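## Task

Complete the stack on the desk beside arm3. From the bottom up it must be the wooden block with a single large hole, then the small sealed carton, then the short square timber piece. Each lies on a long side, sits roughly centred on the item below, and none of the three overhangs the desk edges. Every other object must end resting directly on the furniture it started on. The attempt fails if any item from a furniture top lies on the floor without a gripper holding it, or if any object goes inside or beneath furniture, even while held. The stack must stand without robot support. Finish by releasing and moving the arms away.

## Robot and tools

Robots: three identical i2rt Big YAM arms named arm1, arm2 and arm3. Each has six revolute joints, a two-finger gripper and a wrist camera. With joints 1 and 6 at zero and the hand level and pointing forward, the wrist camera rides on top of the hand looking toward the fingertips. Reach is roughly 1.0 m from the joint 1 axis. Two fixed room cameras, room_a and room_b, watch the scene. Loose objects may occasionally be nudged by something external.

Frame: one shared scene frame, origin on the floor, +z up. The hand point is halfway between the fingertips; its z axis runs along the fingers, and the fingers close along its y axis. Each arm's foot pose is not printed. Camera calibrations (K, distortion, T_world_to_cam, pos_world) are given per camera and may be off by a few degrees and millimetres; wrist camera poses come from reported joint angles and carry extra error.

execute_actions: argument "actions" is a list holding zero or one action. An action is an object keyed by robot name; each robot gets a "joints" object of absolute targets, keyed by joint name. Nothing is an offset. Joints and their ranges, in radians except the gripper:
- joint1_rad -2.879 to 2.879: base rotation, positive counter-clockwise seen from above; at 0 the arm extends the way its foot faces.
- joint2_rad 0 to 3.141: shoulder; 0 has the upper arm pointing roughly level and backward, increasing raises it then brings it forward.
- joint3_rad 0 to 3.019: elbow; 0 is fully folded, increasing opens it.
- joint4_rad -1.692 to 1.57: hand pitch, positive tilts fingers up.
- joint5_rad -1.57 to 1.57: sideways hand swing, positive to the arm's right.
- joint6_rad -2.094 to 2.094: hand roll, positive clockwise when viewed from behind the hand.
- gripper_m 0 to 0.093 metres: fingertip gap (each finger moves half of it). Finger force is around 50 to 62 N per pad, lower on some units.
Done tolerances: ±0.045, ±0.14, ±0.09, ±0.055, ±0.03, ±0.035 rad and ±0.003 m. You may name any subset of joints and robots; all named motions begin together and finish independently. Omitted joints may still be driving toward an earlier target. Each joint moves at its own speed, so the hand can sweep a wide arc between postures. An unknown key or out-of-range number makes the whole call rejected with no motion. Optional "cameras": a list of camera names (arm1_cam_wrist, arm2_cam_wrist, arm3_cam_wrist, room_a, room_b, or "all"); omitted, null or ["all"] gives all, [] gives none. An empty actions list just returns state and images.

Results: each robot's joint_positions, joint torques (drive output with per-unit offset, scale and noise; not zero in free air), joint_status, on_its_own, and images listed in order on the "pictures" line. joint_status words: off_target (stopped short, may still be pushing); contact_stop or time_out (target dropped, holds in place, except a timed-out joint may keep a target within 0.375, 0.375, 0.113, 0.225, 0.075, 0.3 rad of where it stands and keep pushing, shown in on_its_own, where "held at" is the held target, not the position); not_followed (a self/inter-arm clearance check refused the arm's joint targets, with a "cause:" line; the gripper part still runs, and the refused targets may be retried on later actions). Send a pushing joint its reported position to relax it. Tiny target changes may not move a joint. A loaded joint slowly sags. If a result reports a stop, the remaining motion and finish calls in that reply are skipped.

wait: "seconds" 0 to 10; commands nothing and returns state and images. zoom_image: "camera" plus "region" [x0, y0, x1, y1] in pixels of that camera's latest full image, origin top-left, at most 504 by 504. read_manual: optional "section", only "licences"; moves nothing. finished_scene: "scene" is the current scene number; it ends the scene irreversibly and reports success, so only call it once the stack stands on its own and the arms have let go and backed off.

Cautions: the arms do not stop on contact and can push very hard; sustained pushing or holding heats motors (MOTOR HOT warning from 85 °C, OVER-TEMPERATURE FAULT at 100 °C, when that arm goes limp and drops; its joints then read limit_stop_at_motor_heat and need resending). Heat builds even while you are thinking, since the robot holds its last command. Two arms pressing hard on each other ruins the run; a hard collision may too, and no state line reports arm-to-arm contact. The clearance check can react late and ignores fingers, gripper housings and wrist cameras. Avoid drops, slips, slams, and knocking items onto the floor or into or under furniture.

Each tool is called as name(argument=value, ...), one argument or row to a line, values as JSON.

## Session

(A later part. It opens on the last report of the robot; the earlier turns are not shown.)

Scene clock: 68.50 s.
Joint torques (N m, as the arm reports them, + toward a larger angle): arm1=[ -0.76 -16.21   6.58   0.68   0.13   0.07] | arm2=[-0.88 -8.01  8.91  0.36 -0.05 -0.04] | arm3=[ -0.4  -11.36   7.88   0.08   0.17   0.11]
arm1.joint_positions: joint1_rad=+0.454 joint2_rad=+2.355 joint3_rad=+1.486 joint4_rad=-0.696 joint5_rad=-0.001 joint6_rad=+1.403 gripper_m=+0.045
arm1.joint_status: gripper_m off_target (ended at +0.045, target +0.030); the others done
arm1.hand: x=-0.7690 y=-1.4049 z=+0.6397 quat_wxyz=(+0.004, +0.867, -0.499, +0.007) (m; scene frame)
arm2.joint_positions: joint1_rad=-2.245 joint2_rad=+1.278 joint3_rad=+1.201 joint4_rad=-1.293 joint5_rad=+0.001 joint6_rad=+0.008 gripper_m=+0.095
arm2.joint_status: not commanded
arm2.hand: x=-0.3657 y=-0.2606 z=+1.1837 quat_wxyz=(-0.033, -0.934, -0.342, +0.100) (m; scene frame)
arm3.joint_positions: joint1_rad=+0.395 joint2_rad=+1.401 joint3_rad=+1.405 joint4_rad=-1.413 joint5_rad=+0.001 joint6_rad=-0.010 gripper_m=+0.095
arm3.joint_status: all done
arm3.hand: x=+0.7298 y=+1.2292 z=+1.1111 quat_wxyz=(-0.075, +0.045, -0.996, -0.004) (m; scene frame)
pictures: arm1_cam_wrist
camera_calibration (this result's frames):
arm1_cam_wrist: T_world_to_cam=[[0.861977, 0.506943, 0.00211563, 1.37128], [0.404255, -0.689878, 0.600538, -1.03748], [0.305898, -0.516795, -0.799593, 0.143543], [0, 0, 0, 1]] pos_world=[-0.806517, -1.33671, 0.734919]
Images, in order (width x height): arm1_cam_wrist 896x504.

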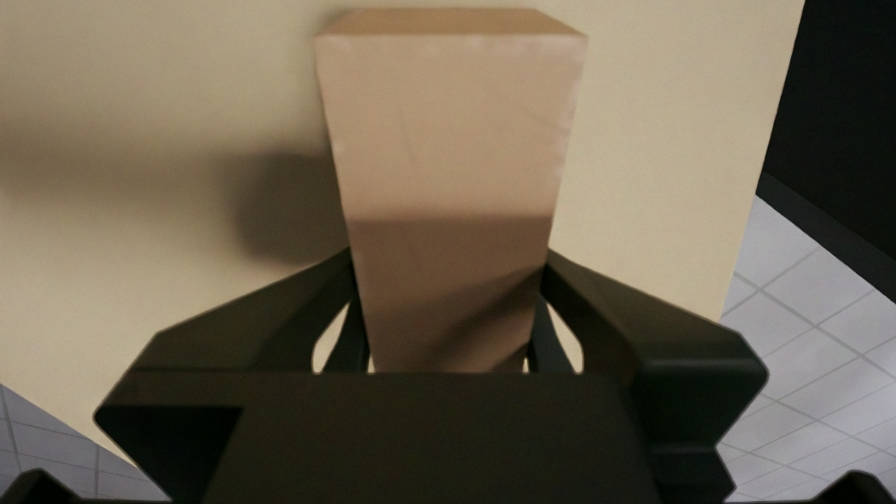

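execute_actions(
  actions=[
    {"arm1":{"joints":{"joint1_rad":-0.5,"joint2_rad":1.91,"joint3_rad":1.55,"joint4_rad":-1.19}},"arm2":{"joints":{"joint2_rad":0.9,"joint3_rad":1.0,"joint4_rad":-1.6,"joint6_rad":1.47}},"arm3":{"joints":{"joint1_rad":-0.8}}},
  ],
  cameras=["arm1_cam_wrist","arm3_cam_wrist"],
)

execute_actions(
  actions=[
    {"arm1":{"joints":{"joint1_rad":-1.66}},"arm2":{"joints":{"joint1_rad":-1.5}},"arm3":{"joints":{"joint1_rad":-1.75,"joint2_rad":1.75,"joint3_rad":1.65,"joint4_rad":-1.45}}},
  ],
)

Scene clock: 75.73 s.
Joint torques (N m, as the arm reports them, + toward a larger angle): arm1=[  0.09 -15.88   9.52  -0.73  -0.01   0.07] | arm2=[-0.84 -2.37  9.2   0.07  0.05  0.11] | arm3=[ -0.58 -11.25   7.9    0.1    0.17   0.11]
arm1.joint_positions: joint1_rad=-0.506 joint2_rad=+1.912 joint3_rad=+1.538 joint4_rad=-1.174 joint5_rad=+0.002 joint6_rad=+1.403 gripper_m=+0.045
arm1.joint_status: all done
arm1.hand: x=-0.6961 y=-0.8713 z=+0.9012 quat_wxyz=(+0.001, +0.538, -0.843, -0.003) (m; scene frame)
arm2.joint_positions: joint1_rad=-2.245 joint2_rad=+0.885 joint3_rad=+0.994 joint4_rad=-1.592 joint5_rad=+0.001 joint6_rad=+1.459 gripper_m=+0.095
arm2.joint_status: all done
arm2.hand: x=-0.2350 y=-0.1488 z=+1.2027 quat_wxyz=(-0.041, -0.929, +0.366, +0.027) (m; scene frame)
arm3.joint_positions: joint1_rad=-0.805 joint2_rad=+1.401 joint3_rad=+1.405 joint4_rad=-1.413 joint5_rad=+0.001 joint6_rad=-0.010 gripper_m=+0.095
arm3.joint_status: all done
arm3.hand: x=+0.4793 y=+0.7919 z=+1.1132 quat_wxyz=(-0.063, -0.525, -0.848, +0.046) (m; scene frame)
pictures: arm1_cam_wrist, arm3_cam_wrist
camera_calibration (this result's frames):
arm1_cam_wrist: T_world_to_cam=[[0.909248, -0.416244, -0.00301556, 0.270556], [-0.335597, -0.73733, 0.586276, -1.39942], [-0.246257, -0.532058, -0.810106, 0.217896], [0, 0, 0, 1]] pos_world=[-0.661985, -0.803281, 0.99778]
arm3_cam_wrist: T_world_to_cam=[[-0.894694, -0.446466, 0.0138339, 0.768728], [-0.393172, 0.801838, 0.449969, -0.942547], [-0.211989, 0.397145, -0.892937, 0.905596], [0, 0, 0, 1]] pos_world=[0.509169, 0.739327, 1.22212]
Images, in order (width x height): arm1_cam_wrist 896x504, arm3_cam_wrist 896x504.

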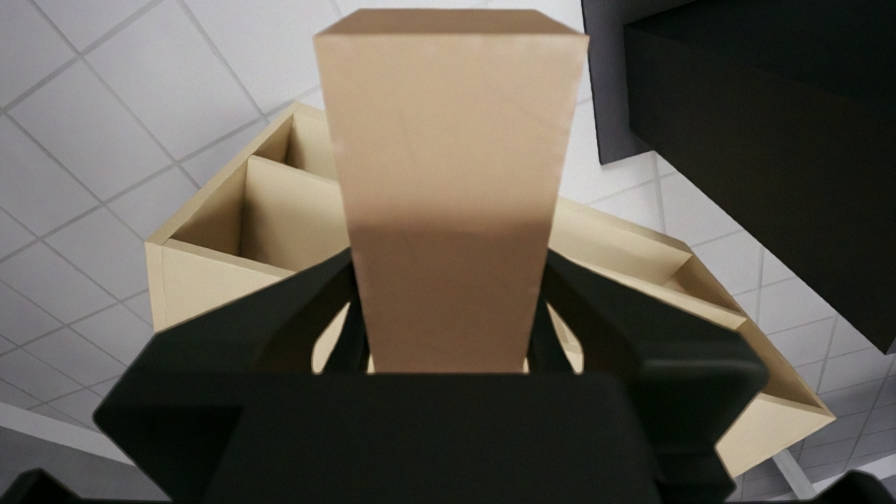

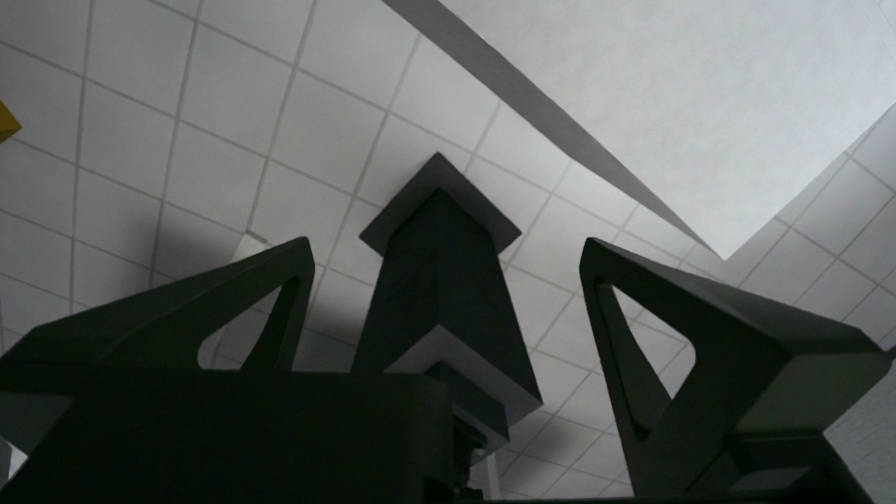

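Scene clock: 77.43 s.
Joint torques (N m, as the arm reports them, + toward a larger angle): arm1=[  0.14 -15.66   9.5   -0.7   -0.01   0.07] | arm2=[-0.09 -2.45  9.19  0.05  0.09  0.14] | arm3=[ -1.02 -17.44  11.2   -0.03   0.17   0.11]
arm1.joint_positions: joint1_rad=-1.668 joint2_rad=+1.912 joint3_rad=+1.538 joint4_rad=-1.174 joint5_rad=+0.002 joint6_rad=+1.403 gripper_m=+0.045
arm1.joint_status: all done
arm1.hand: x=-0.1127 y=-0.6344 z=+0.9063 quat_wxyz=(-0.010, -0.013, -1.000, -0.006) (m; scene frame)
arm2.joint_positions: joint1_rad=-1.504 joint2_rad=+0.885 joint3_rad=+0.994 joint4_rad=-1.592 joint5_rad=+0.000 joint6_rad=+1.460 gripper_m=+0.095
arm2.joint_status: all done
arm2.hand: x=-0.0846 y=-0.2298 z=+1.2009 quat_wxyz=(-0.044, -0.999, +0.005, +0.012) (m; scene frame)
arm3.joint_positions: joint1_rad=-1.753 joint2_rad=+1.754 joint3_rad=+1.605 joint4_rad=-1.439 joint5_rad=+0.001 joint6_rad=-0.009 gripper_m=+0.095
arm3.joint_status: all done
arm3.hand: x=+0.0311 y=+0.7267 z=+1.0315 quat_wxyz=(+0.008, -0.856, -0.516, -0.003) (m; scene frame)
pictures: arm1_cam_wrist, arm2_cam_wrist, arm3_cam_wrist, room_a, room_b
camera_calibration (this result's frames):
arm1_cam_wrist: T_world_to_cam=[[-0.0202551, -0.999755, -0.00890546, -0.630871], [-0.82017, 0.0115215, 0.572004, -0.598484], [-0.571761, 0.01889, -0.820203, 0.813742], [0, 0, 0, 1]] pos_world=[-0.0383716, -0.639192, 1.00415]
arm2_cam_wrist: T_world_to_cam=[[0.0121069, 0.995987, -0.0886723, 0.338674], [0.827295, 0.0398317, 0.560354, -0.589354], [0.561637, -0.0801423, -0.823493, 1.14501], [0, 0, 0, 1]] pos_world=[-0.15961, -0.222076, 1.30319]
arm3_cam_wrist: T_world_to_cam=[[-0.885008, 0.465392, 0.0131004, -0.322437], [0.381365, 0.708503, 0.593788, -1.13435], [0.267063, 0.530503, -0.804515, 0.560502], [0, 0, 0, 1]] pos_world=[-0.00244594, 0.656405, 1.12872]
Images, in order (width x height): arm1_cam_wrist 896x504, arm2_cam_wrist 896x504, arm3_cam_wrist 896x504, room_a 896x504, room_b 896x504.

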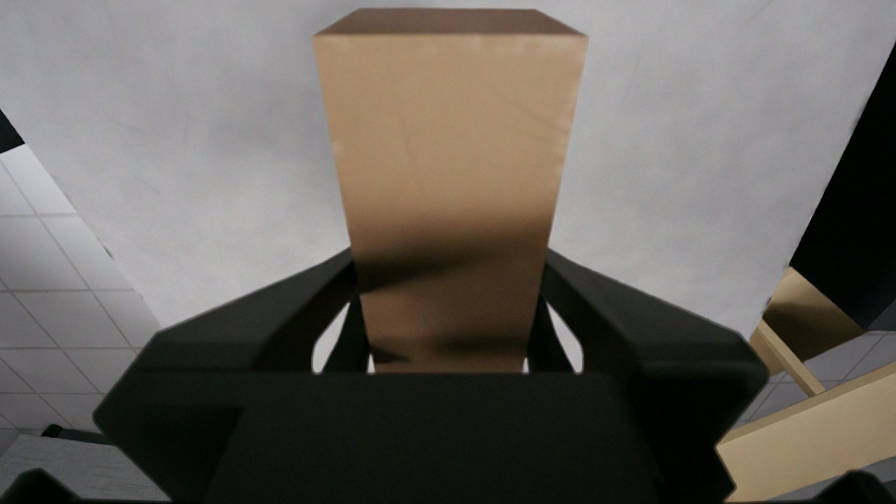

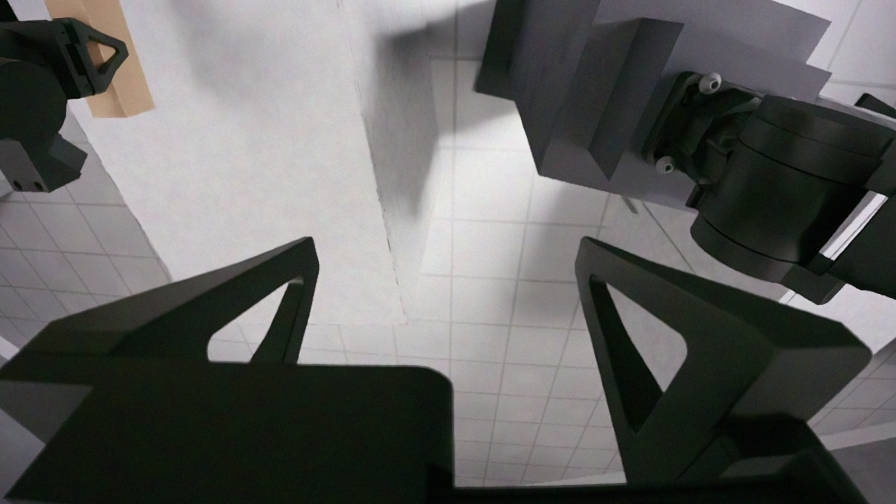

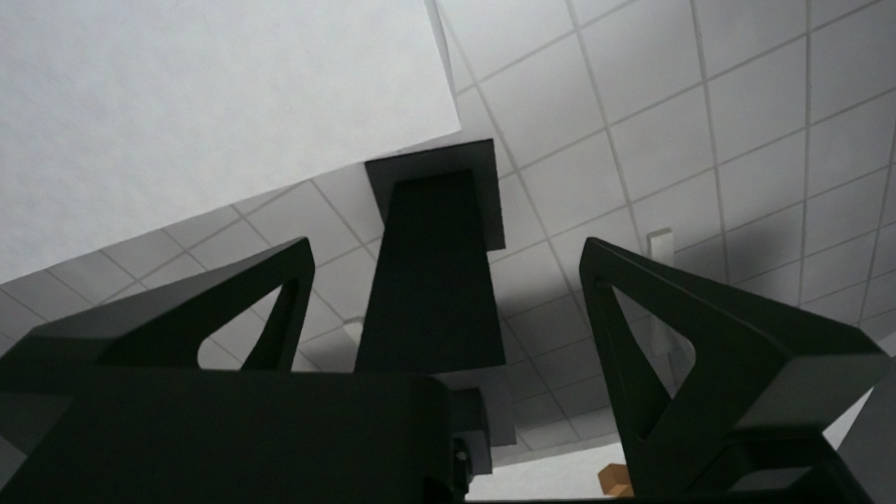

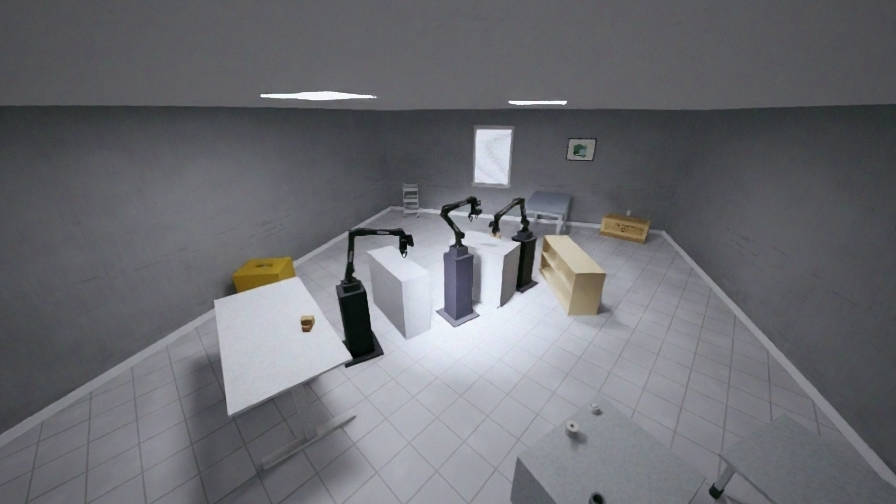

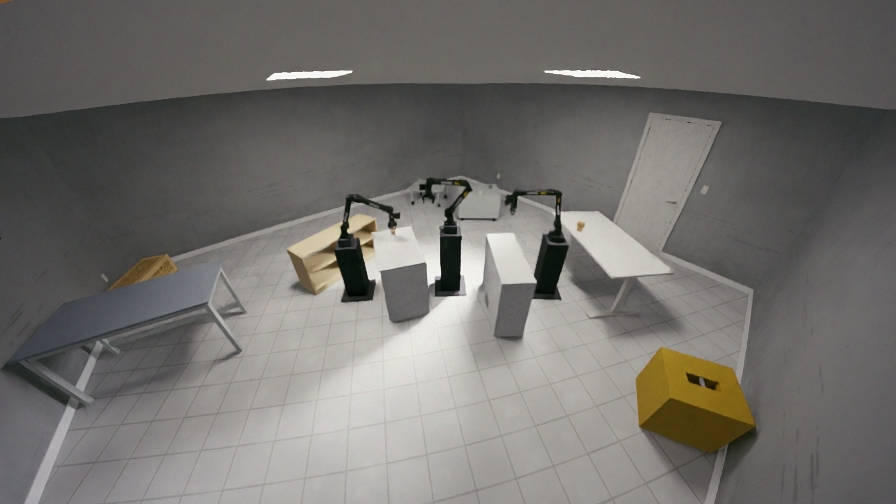

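execute_actions(
  actions=[
    {"arm1":{"joints":{"joint2_rad":2.055,"joint4_rad":-1.04}},"arm3":{"joints":{"joint1_rad":-1.41,"joint2_rad":1.0,"joint3_rad":1.05,"joint4_rad":-1.6,"joint6_rad":1.5}}},
  ],
  cameras=["arm1_cam_wrist","arm2_cam_wrist"],
)

Scene clock: 85.70 s.
Joint torques (N m, as the arm reports them, + toward a larger angle): arm1=[  0.   -17.85   9.     0.55   0.13   0.07] | arm2=[-0.07 -2.44  9.19  0.06  0.09  0.14] | arm3=[-1.29 -2.81  7.5  -0.03  0.32  0.13]
arm1.joint_positions: joint1_rad=-1.667 joint2_rad=+2.073 joint3_rad=+1.535 joint4_rad=-1.054 joint5_rad=-0.001 joint6_rad=+1.404 gripper_m=+0.045
arm1.joint_status: all done
arm1.hand: x=-0.1100 y=-0.6226 z=+0.8153 quat_wxyz=(-0.004, -0.013, -1.000, +0.016) (m; scene frame)
arm2.joint_positions: joint1_rad=-1.504 joint2_rad=+0.885 joint3_rad=+0.994 joint4_rad=-1.592 joint5_rad=+0.000 joint6_rad=+1.460 gripper_m=+0.095
arm2.joint_status: not commanded
arm2.hand: x=-0.0846 y=-0.2298 z=+1.2009 quat_wxyz=(-0.044, -0.999, +0.005, +0.012) (m; scene frame)
arm3.joint_positions: joint1_rad=-1.406 joint2_rad=+0.995 joint3_rad=+1.057 joint4_rad=-1.588 joint5_rad=-0.001 joint6_rad=+1.487 gripper_m=+0.095
arm3.joint_status: all done
arm3.hand: x=+0.2453 y=+0.9316 z=+1.1050 quat_wxyz=(-0.022, -0.999, +0.032, +0.007) (m; scene frame)
pictures: arm1_cam_wrist, arm2_cam_wrist
camera_calibration (this result's frames):
arm1_cam_wrist: T_world_to_cam=[[-0.0204014, -0.999234, 0.0334019, -0.654057], [-0.813621, 0.036009, 0.580279, -0.535144], [-0.581038, -0.015338, -0.813732, 0.712816], [0, 0, 0, 1]] pos_world=[-0.0345754, -0.623353, 0.912421]
arm2_cam_wrist: T_world_to_cam=[[0.0121069, 0.995987, -0.0886723, 0.338674], [0.827295, 0.0398317, 0.560354, -0.589354], [0.561637, -0.0801423, -0.823493, 1.14501], [0, 0, 0, 1]] pos_world=[-0.15961, -0.222076, 1.30319]
Images, in order (width x height): arm1_cam_wrist 896x504, arm2_cam_wrist 896x504.

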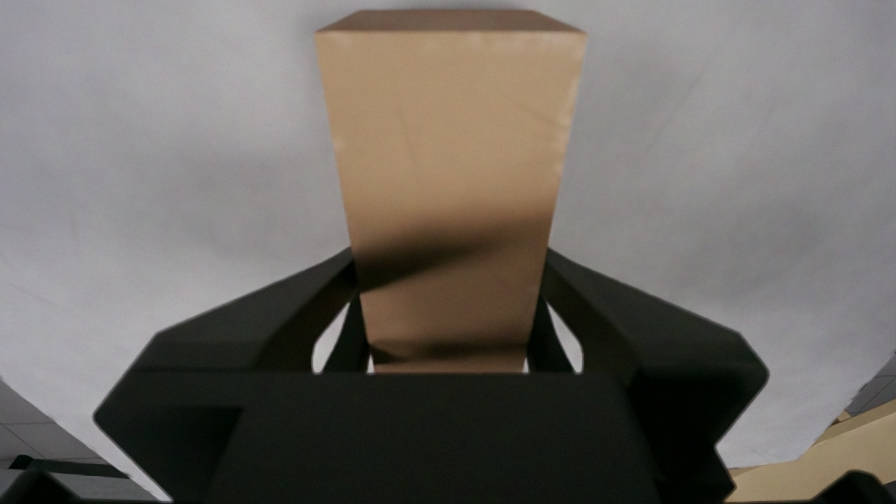

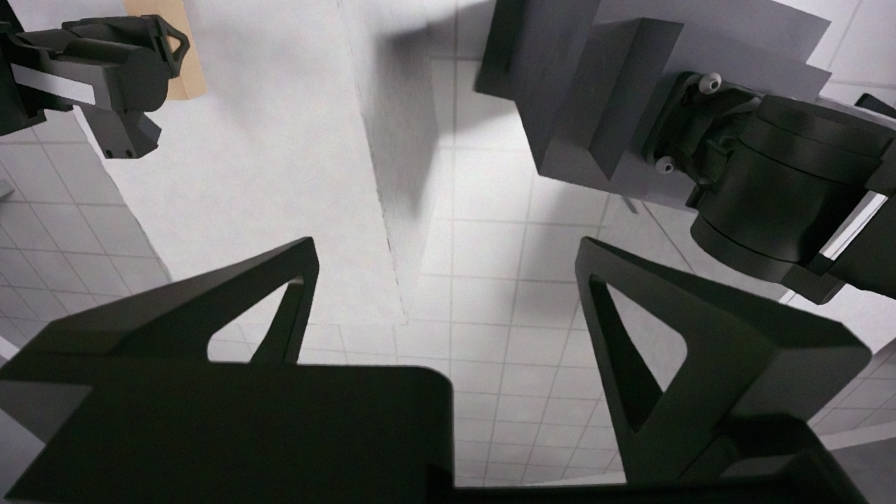

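execute_actions(
  actions=[
    {"arm1":{"joints":{"joint2_rad":2.085,"joint4_rad":-1.015}}},
  ],
  cameras=["arm1_cam_wrist","room_a"],
)

Scene clock: 87.53 s.
Joint torques (N m, as the arm reports them, + toward a larger angle): arm1=[ -0.1  -15.83   9.04   0.72   0.13   0.08] | arm2=[-0.14 -2.48  9.19  0.05  0.09  0.14] | arm3=[-1.28 -2.77  7.5  -0.03  0.33  0.13]
arm1.joint_positions: joint1_rad=-1.667 joint2_rad=+2.073 joint3_rad=+1.535 joint4_rad=-1.032 joint5_rad=-0.001 joint6_rad=+1.404 gripper_m=+0.045
arm1.joint_status: all done
arm1.hand: x=-0.1089 y=-0.6172 z=+0.8152 quat_wxyz=(-0.006, -0.013, -1.000, +0.005) (m; scene frame)
arm2.joint_positions: joint1_rad=-1.504 joint2_rad=+0.885 joint3_rad=+0.994 joint4_rad=-1.592 joint5_rad=+0.000 joint6_rad=+1.460 gripper_m=+0.095
arm2.joint_status: not commanded
arm2.hand: x=-0.0846 y=-0.2298 z=+1.2009 quat_wxyz=(-0.044, -0.999, +0.005, +0.012) (m; scene frame)
arm3.joint_positions: joint1_rad=-1.406 joint2_rad=+0.995 joint3_rad=+1.057 joint4_rad=-1.588 joint5_rad=-0.001 joint6_rad=+1.487 gripper_m=+0.095
arm3.joint_status: not commanded
arm3.hand: x=+0.2453 y=+0.9316 z=+1.1050 quat_wxyz=(-0.022, -0.999, +0.032, +0.007) (m; scene frame)
pictures: arm1_cam_wrist, room_a
camera_calibration (this result's frames):
arm1_cam_wrist: T_world_to_cam=[[-0.0201645, -0.999734, 0.0112379, -0.63082], [-0.816129, 0.0229519, 0.577414, -0.540411], [-0.577518, 0.0024717, -0.816374, 0.726962], [0, 0, 0, 1]] pos_world=[-0.033932, -0.620046, 0.912603]
Images, in order (width x height): arm1_cam_wrist 896x504, room_a 896x504.

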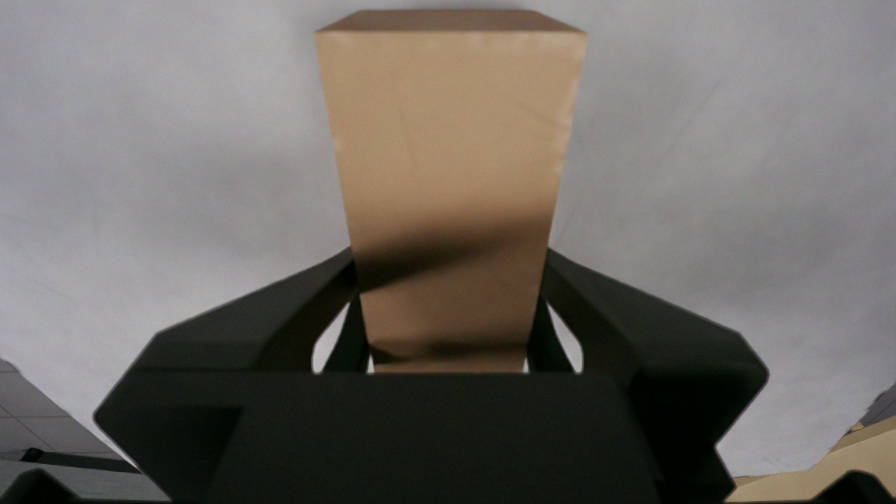

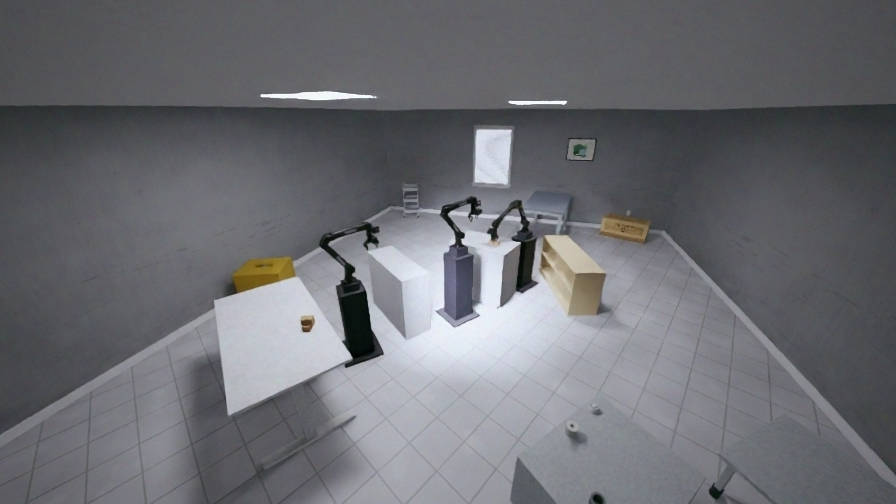

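execute_actions(
  actions=[
    {"arm1":{"joints":{"gripper_m":0.09}}},
  ],
  cameras=["arm1_cam_wrist"],
)

Scene clock: 89.67 s.
Joint torques (N m, as the arm reports them, + toward a larger angle): arm1=[ -0.12 -16.04   8.99   0.73   0.13   0.07] | arm2=[-0.09 -2.45  9.19  0.06  0.09  0.14] | arm3=[-1.28 -2.8   7.49 -0.04  0.32  0.13]
arm1.joint_positions: joint1_rad=-1.667 joint2_rad=+2.073 joint3_rad=+1.535 joint4_rad=-1.032 joint5_rad=-0.001 joint6_rad=+1.404 gripper_m=+0.090
arm1.joint_status: all done
arm1.hand: x=-0.1089 y=-0.6172 z=+0.8152 quat_wxyz=(-0.006, -0.013, -1.000, +0.005) (m; scene frame)
arm2.joint_positions: joint1_rad=-1.504 joint2_rad=+0.885 joint3_rad=+0.994 joint4_rad=-1.592 joint5_rad=+0.000 joint6_rad=+1.460 gripper_m=+0.095
arm2.joint_status: not commanded
arm2.hand: x=-0.0846 y=-0.2298 z=+1.2009 quat_wxyz=(-0.044, -0.999, +0.005, +0.012) (m; scene frame)
arm3.joint_positions: joint1_rad=-1.406 joint2_rad=+0.995 joint3_rad=+1.057 joint4_rad=-1.588 joint5_rad=-0.001 joint6_rad=+1.487 gripper_m=+0.095
arm3.joint_status: not commanded
arm3.hand: x=+0.2453 y=+0.9316 z=+1.1050 quat_wxyz=(-0.022, -0.999, +0.032, +0.007) (m; scene frame)
pictures: arm1_cam_wrist
camera_calibration (this result's frames):
arm1_cam_wrist: T_world_to_cam=[[-0.0201645, -0.999734, 0.0112379, -0.63082], [-0.816129, 0.0229519, 0.577414, -0.540411], [-0.577518, 0.0024717, -0.816374, 0.726962], [0, 0, 0, 1]] pos_world=[-0.033932, -0.620046, 0.912603]
Images, in order (width x height): arm1_cam_wrist 896x504.

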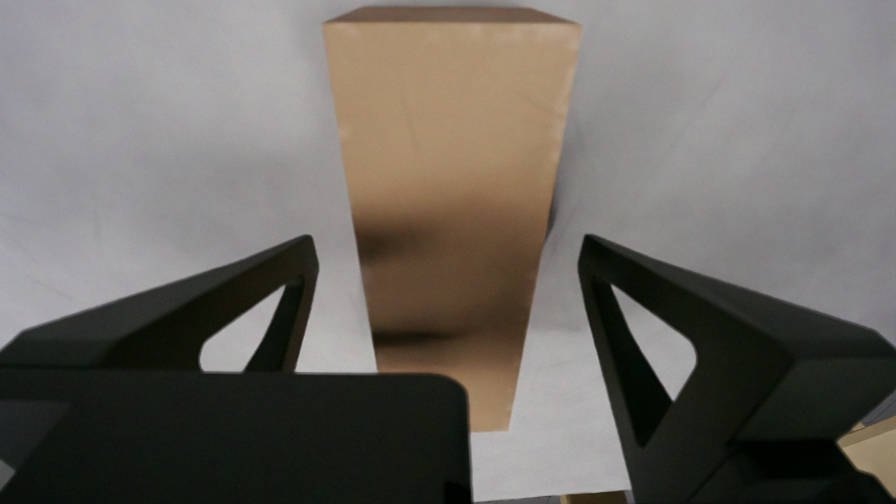

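execute_actions(
  actions=[
    {"arm1":{"joints":{"joint1_rad":-0.9,"joint2_rad":1.3}},"arm2":{"joints":{"joint1_rad":-1.46,"joint2_rad":1.4,"joint3_rad":1.25,"joint4_rad":-1.4,"joint6_rad":1.525}}},
  ],
  cameras=["room_b"],
)

execute_actions(
  actions=[
    {"arm1":{"joints":{"joint1_rad":-0.3,"joint2_rad":0.6,"joint3_rad":1.2,"joint4_rad":-1.3}},"arm2":{"joints":{"joint2_rad":2.22,"joint3_rad":1.66,"joint4_rad":-0.975}}},
  ],
  cameras=["arm2_cam_wrist","room_b"],
)

Scene clock: 98.53 s.
Joint torques (N m, as the arm reports them, + toward a larger angle): arm1=[-0.47 -8.87 11.21  1.66  0.18  0.01] | arm2=[ -0.03 -12.13  10.35   0.39   0.09   0.15] | arm3=[-1.3  -2.78  7.5  -0.02  0.32  0.13]
arm1.joint_positions: joint1_rad=-0.897 joint2_rad=+1.301 joint3_rad=+1.538 joint4_rad=-1.021 joint5_rad=-0.002 joint6_rad=+1.404 gripper_m=+0.090
arm1.joint_status: all done
arm1.hand: x=-0.5188 y=-0.7479 z=+1.2525 quat_wxyz=(+0.075, +0.338, -0.863, -0.368) (m; scene frame)
arm2.joint_positions: joint1_rad=-1.466 joint2_rad=+1.405 joint3_rad=+1.225 joint4_rad=-1.405 joint5_rad=+0.000 joint6_rad=+1.515 gripper_m=+0.095
arm2.joint_status: all done
arm2.hand: x=-0.0900 y=-0.3929 z=+1.1387 quat_wxyz=(+0.007, -1.000, +0.014, +0.006) (m; scene frame)
arm3.joint_positions: joint1_rad=-1.406 joint2_rad=+0.995 joint3_rad=+1.057 joint4_rad=-1.588 joint5_rad=-0.001 joint6_rad=+1.487 gripper_m=+0.095
arm3.joint_status: not commanded
arm3.hand: x=+0.2453 y=+0.9316 z=+1.1050 quat_wxyz=(-0.022, -0.999, +0.032, +0.007) (m; scene frame)
pictures: room_b
Images, in order (width x height): room_b 896x504.

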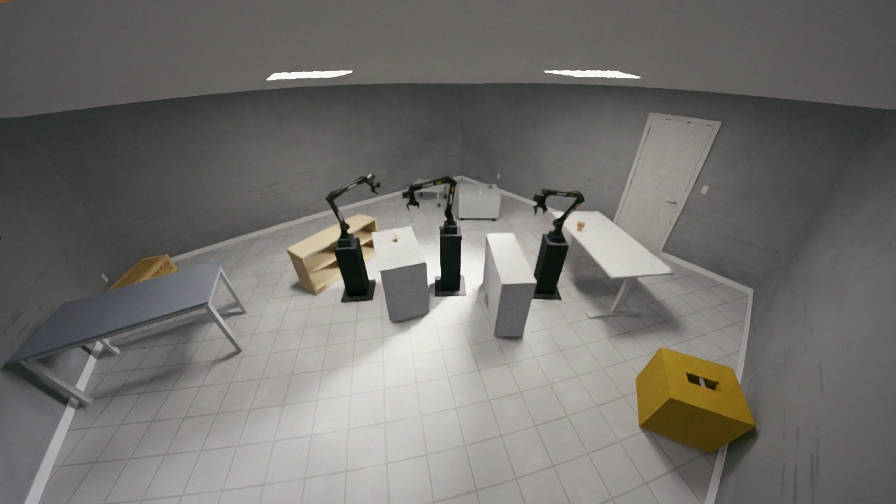

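Scene clock: 100.10 s.
Joint torques (N m, as the arm reports them, + toward a larger angle): arm1=[0.31 1.65 9.2  0.71 0.13 0.  ] | arm2=[ -0.17 -22.38   8.52   0.57   0.09   0.14] | arm3=[-1.27 -2.8   7.49 -0.03  0.32  0.13]
arm1.joint_positions: joint1_rad=-0.307 joint2_rad=+0.597 joint3_rad=+1.198 joint4_rad=-1.282 joint5_rad=-0.001 joint6_rad=+1.404 gripper_m=+0.090
arm1.joint_status: all done
arm1.hand: x=-0.4614 y=-1.0936 z=+1.2882 quat_wxyz=(+0.205, +0.560, -0.712, -0.370) (m; scene frame)
arm2.joint_positions: joint1_rad=-1.466 joint2_rad=+2.236 joint3_rad=+1.640 joint4_rad=-0.983 joint5_rad=+0.000 joint6_rad=+1.516 gripper_m=+0.095
arm2.joint_status: all done
arm2.hand: x=-0.1122 y=-0.6172 z=+0.8646 quat_wxyz=(+0.003, -1.000, +0.014, +0.006) (m; scene frame)
arm3.joint_positions: joint1_rad=-1.406 joint2_rad=+0.995 joint3_rad=+1.057 joint4_rad=-1.588 joint5_rad=-0.001 joint6_rad=+1.487 gripper_m=+0.095
arm3.joint_status: not commanded
arm3.hand: x=+0.2453 y=+0.9316 z=+1.1050 quat_wxyz=(-0.022, -0.999, +0.032, +0.007) (m; scene frame)
pictures: arm2_cam_wrist, room_b
camera_calibration (this result's frames):
arm2_cam_wrist: T_world_to_cam=[[0.0317112, 0.999482, 0.00541786, 0.61809], [0.820635, -0.0291304, 0.57071, -0.414955], [0.570573, -0.0136518, -0.821134, 0.892547], [0, 0, 0, 1]] pos_world=[-0.188337, -0.617673, 0.966371]
Images, in order (width x height): arm2_cam_wrist 896x504, room_b 896x504.

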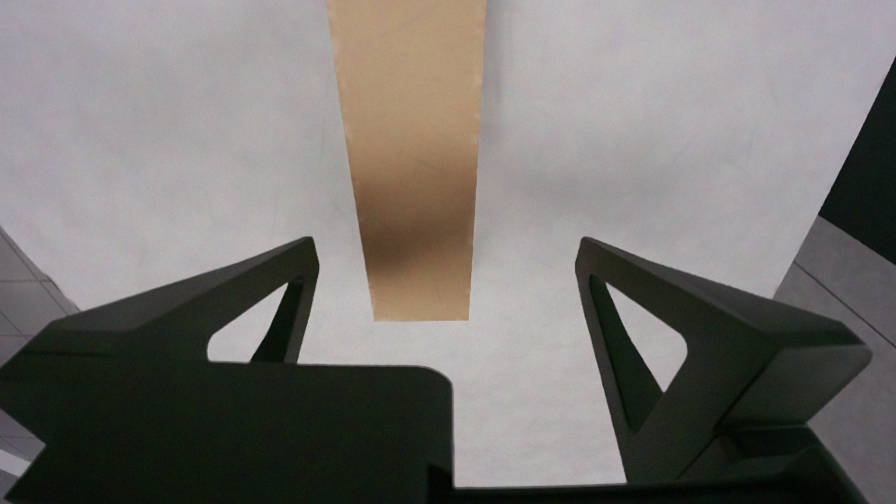

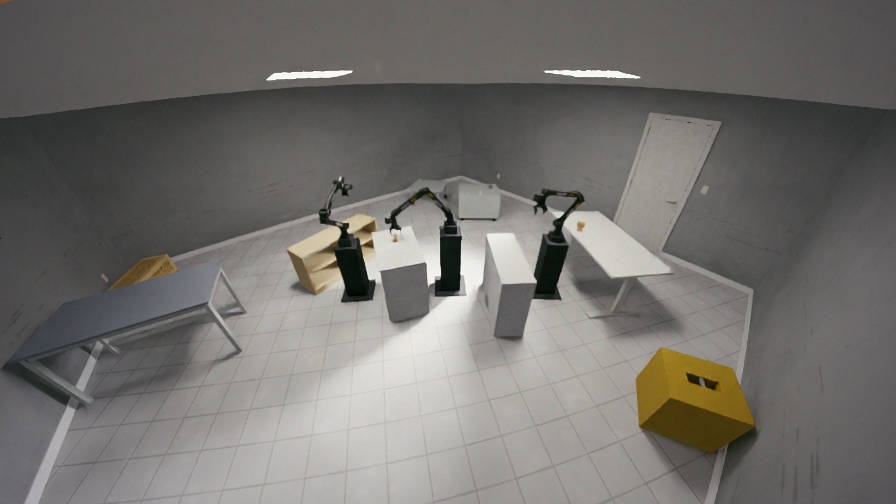

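execute_actions(
  actions=[
    {"arm2":{"joints":{"joint1_rad":-1.50,"joint2_rad":2.322,"joint3_rad":1.705,"joint4_rad":-0.908}}},
  ],
  cameras=["arm2_cam_wrist"],
)

Scene clock: 103.93 s.
Joint torques (N m, as the arm reports them, + toward a larger angle): arm1=[0.28 1.62 9.23 0.69 0.13 0.  ] | arm2=[ -0.67 -19.91   9.16   0.6    0.09   0.13] | arm3=[-1.29 -2.81  7.5  -0.03  0.32  0.13]
arm1.joint_positions: joint1_rad=-0.307 joint2_rad=+0.597 joint3_rad=+1.198 joint4_rad=-1.282 joint5_rad=-0.001 joint6_rad=+1.404 gripper_m=+0.090
arm1.joint_status: not commanded
arm1.hand: x=-0.4614 y=-1.0936 z=+1.2882 quat_wxyz=(+0.205, +0.560, -0.712, -0.370) (m; scene frame)
arm2.joint_positions: joint1_rad=-1.500 joint2_rad=+2.293 joint3_rad=+1.677 joint4_rad=-0.917 joint5_rad=+0.000 joint6_rad=+1.516 gripper_m=+0.095
arm2.joint_status: all done
arm2.hand: x=-0.1362 y=-0.6354 z=+0.8414 quat_wxyz=(-0.019, -0.999, +0.031, +0.008) (m; scene frame)
arm3.joint_positions: joint1_rad=-1.406 joint2_rad=+0.995 joint3_rad=+1.057 joint4_rad=-1.588 joint5_rad=-0.001 joint6_rad=+1.487 gripper_m=+0.095
arm3.joint_status: not commanded
arm3.hand: x=+0.2453 y=+0.9316 z=+1.1050 quat_wxyz=(-0.022, -0.999, +0.032, +0.007) (m; scene frame)
pictures: arm2_cam_wrist
camera_calibration (this result's frames):
arm2_cam_wrist: T_world_to_cam=[[0.065349, 0.997092, -0.0392001, 0.677782], [0.822122, -0.0315337, 0.568437, -0.381971], [0.565548, -0.0693741, -0.821792, 0.851407], [0, 0, 0, 1]] pos_world=[-0.211777, -0.628791, 0.943376]
Images, in order (width x height): arm2_cam_wrist 896x504.

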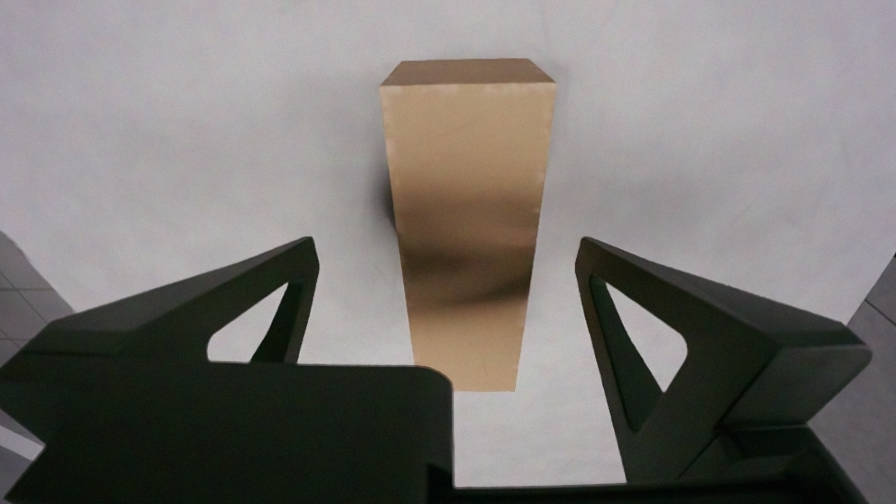

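execute_actions(
  actions=[
    {"arm2":{"joints":{"joint2_rad":2.352}}},
  ],
  cameras=["arm2_cam_wrist"],
)

Scene clock: 106.93 s.
Joint torques (N m, as the arm reports them, + toward a larger angle): arm1=[ 0.17  1.54  9.24  0.71  0.13 -0.01] | arm2=[ -0.68 -19.33   9.01   0.57   0.09   0.13] | arm3=[-1.29 -2.78  7.5  -0.03  0.32  0.13]
arm1.joint_positions: joint1_rad=-0.307 joint2_rad=+0.597 joint3_rad=+1.198 joint4_rad=-1.282 joint5_rad=-0.001 joint6_rad=+1.404 gripper_m=+0.090
arm1.joint_status: not commanded
arm1.hand: x=-0.4614 y=-1.0936 z=+1.2882 quat_wxyz=(+0.205, +0.560, -0.712, -0.370) (m; scene frame)
arm2.joint_positions: joint1_rad=-1.500 joint2_rad=+2.319 joint3_rad=+1.677 joint4_rad=-0.917 joint5_rad=+0.000 joint6_rad=+1.516 gripper_m=+0.095
arm2.joint_status: all done
arm2.hand: x=-0.1357 y=-0.6296 z=+0.8258 quat_wxyz=(-0.006, -0.999, +0.031, +0.007) (m; scene frame)
arm3.joint_positions: joint1_rad=-1.406 joint2_rad=+0.995 joint3_rad=+1.057 joint4_rad=-1.588 joint5_rad=-0.001 joint6_rad=+1.487 gripper_m=+0.095
arm3.joint_status: not commanded
arm3.hand: x=+0.2453 y=+0.9316 z=+1.1050 quat_wxyz=(-0.022, -0.999, +0.032, +0.007) (m; scene frame)
pictures: arm2_cam_wrist
camera_calibration (this result's frames):
arm2_cam_wrist: T_world_to_cam=[[0.0657462, 0.997737, -0.0140682, 0.650987], [0.82043, -0.046027, 0.569891, -0.383881], [0.567954, -0.0490102, -0.8216, 0.851705], [0, 0, 0, 1]] pos_world=[-0.211582, -0.625441, 0.92769]
Images, in order (width x height): arm2_cam_wrist 896x504.

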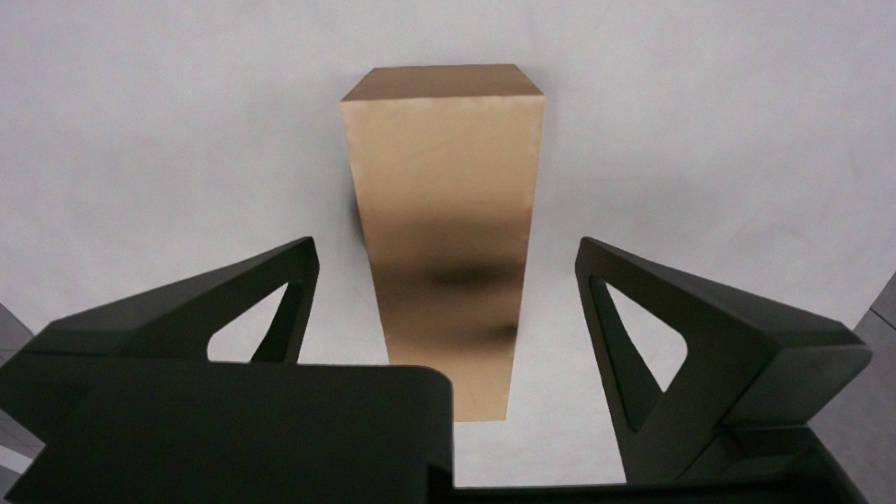

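execute_actions(
  actions=[
    {"arm2":{"joints":{"joint2_rad":2.37,"gripper_m":0.03}}},
  ],
  cameras=["arm2_cam_wrist"],
)

Scene clock: 110.27 s.
Joint torques (N m, as the arm reports them, + toward a larger angle): arm1=[0.19 1.64 9.22 0.69 0.13 0.  ] | arm2=[ -0.68 -18.44   8.97   0.53   0.1    0.13] | arm3=[-1.29 -2.77  7.49 -0.02  0.33  0.13]
arm1.joint_positions: joint1_rad=-0.307 joint2_rad=+0.597 joint3_rad=+1.198 joint4_rad=-1.282 joint5_rad=-0.001 joint6_rad=+1.404 gripper_m=+0.090
arm1.joint_status: not commanded
arm1.hand: x=-0.4614 y=-1.0936 z=+1.2882 quat_wxyz=(+0.205, +0.560, -0.712, -0.370) (m; scene frame)
arm2.joint_positions: joint1_rad=-1.500 joint2_rad=+2.326 joint3_rad=+1.677 joint4_rad=-0.917 joint5_rad=+0.000 joint6_rad=+1.517 gripper_m=+0.046
arm2.joint_status: gripper_m off_target (ended at +0.046, target +0.030); the others done
arm2.hand: x=-0.1355 y=-0.6278 z=+0.8211 quat_wxyz=(-0.003, -0.999, +0.032, +0.007) (m; scene frame)
arm3.joint_positions: joint1_rad=-1.406 joint2_rad=+0.995 joint3_rad=+1.057 joint4_rad=-1.588 joint5_rad=-0.001 joint6_rad=+1.487 gripper_m=+0.095
arm3.joint_status: not commanded
arm3.hand: x=+0.2453 y=+0.9316 z=+1.1050 quat_wxyz=(-0.022, -0.999, +0.032, +0.007) (m; scene frame)
pictures: arm2_cam_wrist
camera_calibration (this result's frames):
arm2_cam_wrist: T_world_to_cam=[[0.066608, 0.997756, -0.00686038, 0.643365], [0.819684, -0.0507973, 0.570559, -0.384942], [0.56893, -0.0436271, -0.821228, 0.851018], [0, 0, 0, 1]] pos_world=[-0.211491, -0.624347, 0.922926]
Images, in order (width x height): arm2_cam_wrist 896x504.

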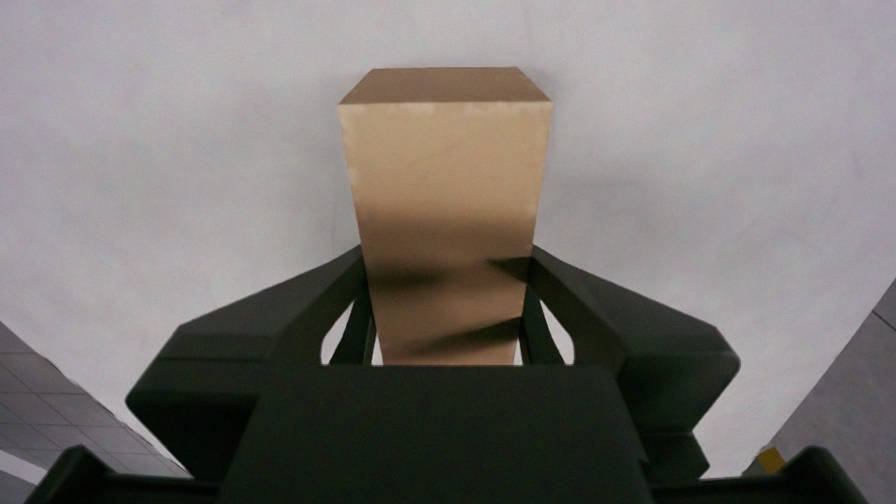

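execute_actions(
  actions=[
    {"arm2":{"joints":{"joint2_rad":2.22,"joint4_rad":-1.02}}},
  ],
  cameras=[],
)

execute_actions(
  actions=[
    {"arm2":{"joints":{"joint1_rad":1.33,"joint6_rad":1.36}}},
  ],
  cameras=["arm2_cam_wrist","arm3_cam_wrist","room_b"],
)

Scene clock: 114.87 s.
Joint torques (N m, as the arm reports them, + toward a larger angle): arm1=[0.28 1.71 9.25 0.69 0.13 0.  ] | arm2=[ -0.67 -22.46   9.4   -0.19   0.09   0.13] | arm3=[-1.29 -2.76  7.5  -0.03  0.33  0.13]
arm1.joint_positions: joint1_rad=-0.307 joint2_rad=+0.597 joint3_rad=+1.198 joint4_rad=-1.282 joint5_rad=-0.001 joint6_rad=+1.404 gripper_m=+0.090
arm1.joint_status: not commanded
arm1.hand: x=-0.4614 y=-1.0936 z=+1.2882 quat_wxyz=(+0.205, +0.560, -0.712, -0.370) (m; scene frame)
arm2.joint_positions: joint1_rad=-1.500 joint2_rad=+2.233 joint3_rad=+1.677 joint4_rad=-1.010 joint5_rad=+0.000 joint6_rad=+1.517 gripper_m=+0.046
arm2.joint_status: all done
arm2.hand: x=-0.1345 y=-0.6255 z=+0.8785 quat_wxyz=(-0.003, -0.999, +0.032, +0.007) (m; scene frame)
arm3.joint_positions: joint1_rad=-1.406 joint2_rad=+0.995 joint3_rad=+1.057 joint4_rad=-1.588 joint5_rad=-0.001 joint6_rad=+1.487 gripper_m=+0.095
arm3.joint_status: not commanded
arm3.hand: x=+0.2453 y=+0.9316 z=+1.1050 quat_wxyz=(-0.022, -0.999, +0.032, +0.007) (m; scene frame)
pictures: none
No camera images: the call's "cameras" was empty. Leave "cameras" out to get every camera's image.

Scene clock: 117.60 s.
Joint torques (N m, as the arm reports them, + toward a larger angle): arm1=[0.31 1.76 9.22 0.71 0.13 0.  ] | arm2=[ -0.15 -22.56   8.21  -0.15   0.13  -0.05] | arm3=[-1.29 -2.76  7.49 -0.03  0.32  0.13]
arm1.joint_positions: joint1_rad=-0.307 joint2_rad=+0.597 joint3_rad=+1.198 joint4_rad=-1.282 joint5_rad=-0.001 joint6_rad=+1.404 gripper_m=+0.090
arm1.joint_status: not commanded
arm1.hand: x=-0.4614 y=-1.0936 z=+1.2882 quat_wxyz=(+0.205, +0.560, -0.712, -0.370) (m; scene frame)
arm2.joint_positions: joint1_rad=+1.330 joint2_rad=+2.233 joint3_rad=+1.694 joint4_rad=-1.010 joint5_rad=-0.001 joint6_rad=+1.368 gripper_m=+0.046
arm2.joint_status: all done
arm2.hand: x=+0.2074 y=+0.5870 z=+0.8788 quat_wxyz=(+0.004, -0.113, -0.994, -0.009) (m; scene frame)
arm3.joint_positions: joint1_rad=-1.406 joint2_rad=+0.995 joint3_rad=+1.057 joint4_rad=-1.588 joint5_rad=-0.001 joint6_rad=+1.487 gripper_m=+0.095
arm3.joint_status: not commanded
arm3.hand: x=+0.2453 y=+0.9316 z=+1.1050 quat_wxyz=(-0.022, -0.999, +0.032, +0.007) (m; scene frame)
pictures: arm2_cam_wrist, arm3_cam_wrist, room_b
camera_calibration (this result's frames):
arm2_cam_wrist: T_world_to_cam=[[-0.227912, -0.973502, -0.0187028, 0.637436], [-0.789618, 0.173555, 0.588542, -0.450912], [-0.569701, 0.148904, -0.80825, 0.868035], [0, 0, 0, 1]] pos_world=[0.283752, 0.569549, 0.978892]
arm3_cam_wrist: T_world_to_cam=[[0.0628532, 0.997132, -0.0421669, -0.896036], [0.820139, -0.0275288, 0.571502, -0.802202], [0.568702, -0.0705034, -0.819517, 0.956242], [0, 0, 0, 1]] pos_world=[0.17042, 0.9388, 1.20433]
Images, in order (width x height): arm2_cam_wrist 896x504, arm3_cam_wrist 896x504, room_b 896x504.

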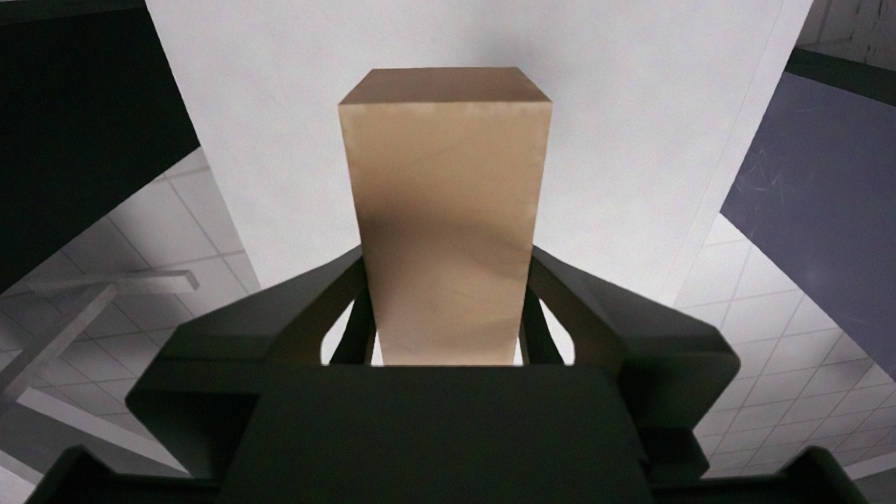

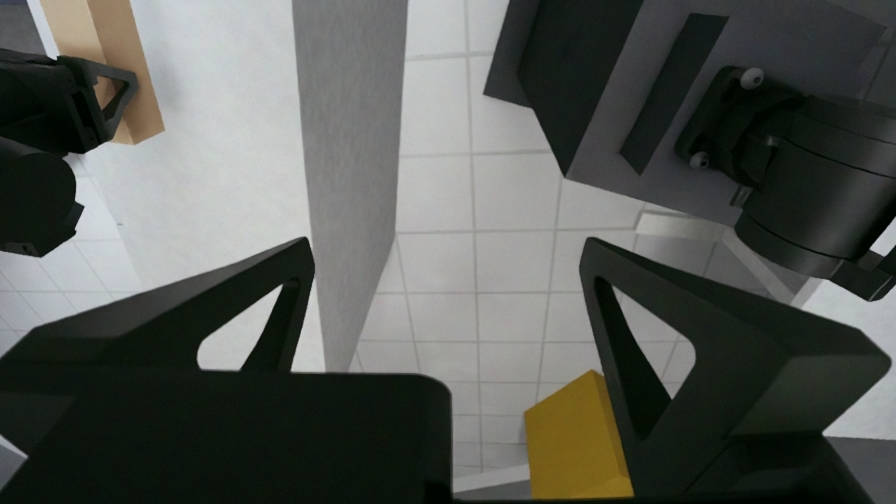

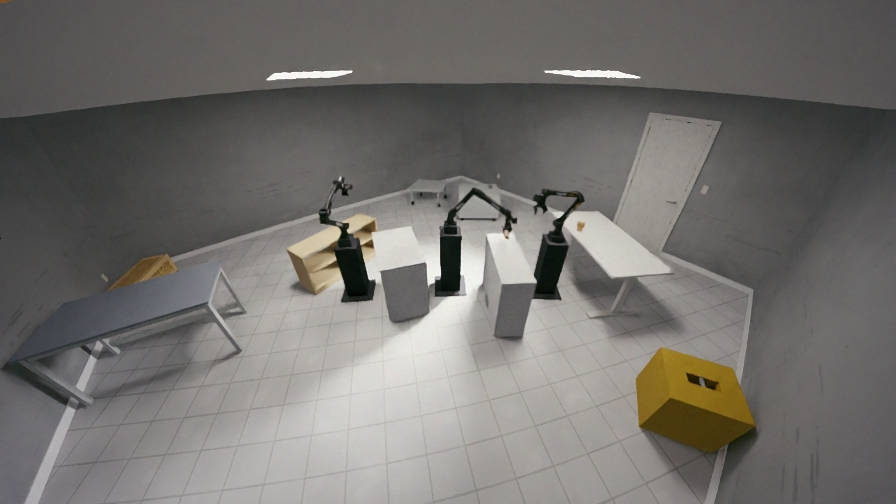

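execute_actions(
  actions=[
    {"arm2":{"joints":{"joint2_rad":2.405,"joint4_rad":-0.885}}},
  ],
  cameras=["arm2_cam_wrist","arm3_cam_wrist"],
)

Scene clock: 120.67 s.
Joint torques (N m, as the arm reports them, + toward a larger angle): arm1=[0.3  1.64 9.24 0.69 0.13 0.  ] | arm2=[ -0.02 -18.87   7.37   0.63   0.15  -0.04] | arm3=[-1.27 -2.8   7.5  -0.04  0.32  0.13]
arm1.joint_positions: joint1_rad=-0.307 joint2_rad=+0.597 joint3_rad=+1.198 joint4_rad=-1.282 joint5_rad=-0.001 joint6_rad=+1.404 gripper_m=+0.090
arm1.joint_status: not commanded
arm1.hand: x=-0.4614 y=-1.0936 z=+1.2882 quat_wxyz=(+0.205, +0.560, -0.712, -0.370) (m; scene frame)
arm2.joint_positions: joint1_rad=+1.330 joint2_rad=+2.363 joint3_rad=+1.696 joint4_rad=-0.896 joint5_rad=-0.002 joint6_rad=+1.367 gripper_m=+0.046
arm2.joint_status: all done
arm2.hand: x=+0.2063 y=+0.5869 z=+0.7991 quat_wxyz=(+0.006, -0.112, -0.994, -0.003) (m; scene frame)
arm3.joint_positions: joint1_rad=-1.406 joint2_rad=+0.995 joint3_rad=+1.057 joint4_rad=-1.588 joint5_rad=-0.001 joint6_rad=+1.487 gripper_m=+0.095
arm3.joint_status: not commanded
arm3.hand: x=+0.2453 y=+0.9316 z=+1.1050 quat_wxyz=(-0.022, -0.999, +0.032, +0.007) (m; scene frame)
pictures: arm2_cam_wrist, arm3_cam_wrist
camera_calibration (this result's frames):
arm2_cam_wrist: T_world_to_cam=[[-0.226343, -0.974033, -0.0053381, 0.62494], [-0.786352, 0.17949, 0.59113, -0.411109], [-0.574822, 0.137996, -0.806559, 0.809136], [0, 0, 0, 1]] pos_world=[0.283283, 0.570845, 0.89897]
arm3_cam_wrist: T_world_to_cam=[[0.0628532, 0.997132, -0.0421669, -0.896036], [0.820139, -0.0275288, 0.571502, -0.802202], [0.568702, -0.0705034, -0.819517, 0.956242], [0, 0, 0, 1]] pos_world=[0.17042, 0.9388, 1.20433]
Images, in order (width x height): arm2_cam_wrist 896x504, arm3_cam_wrist 896x504.

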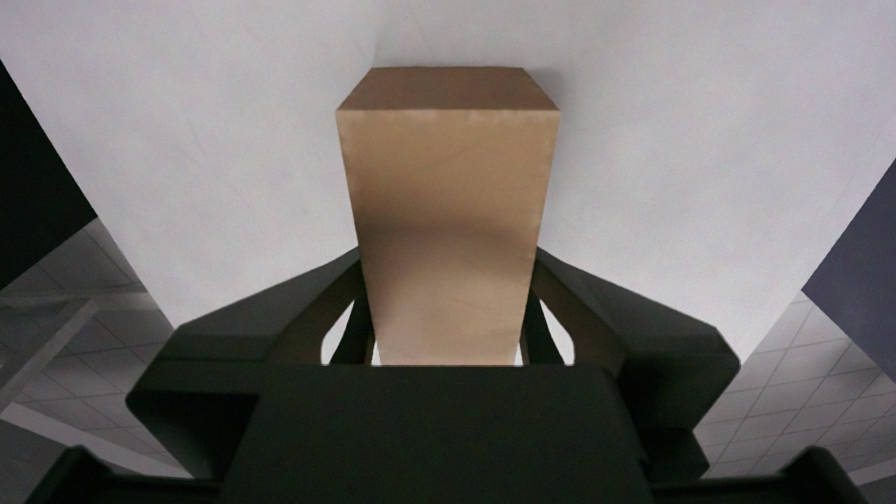

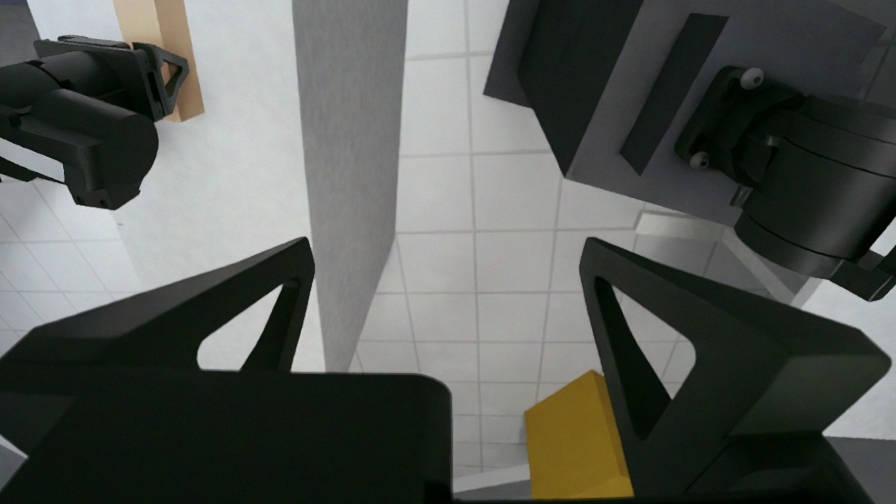

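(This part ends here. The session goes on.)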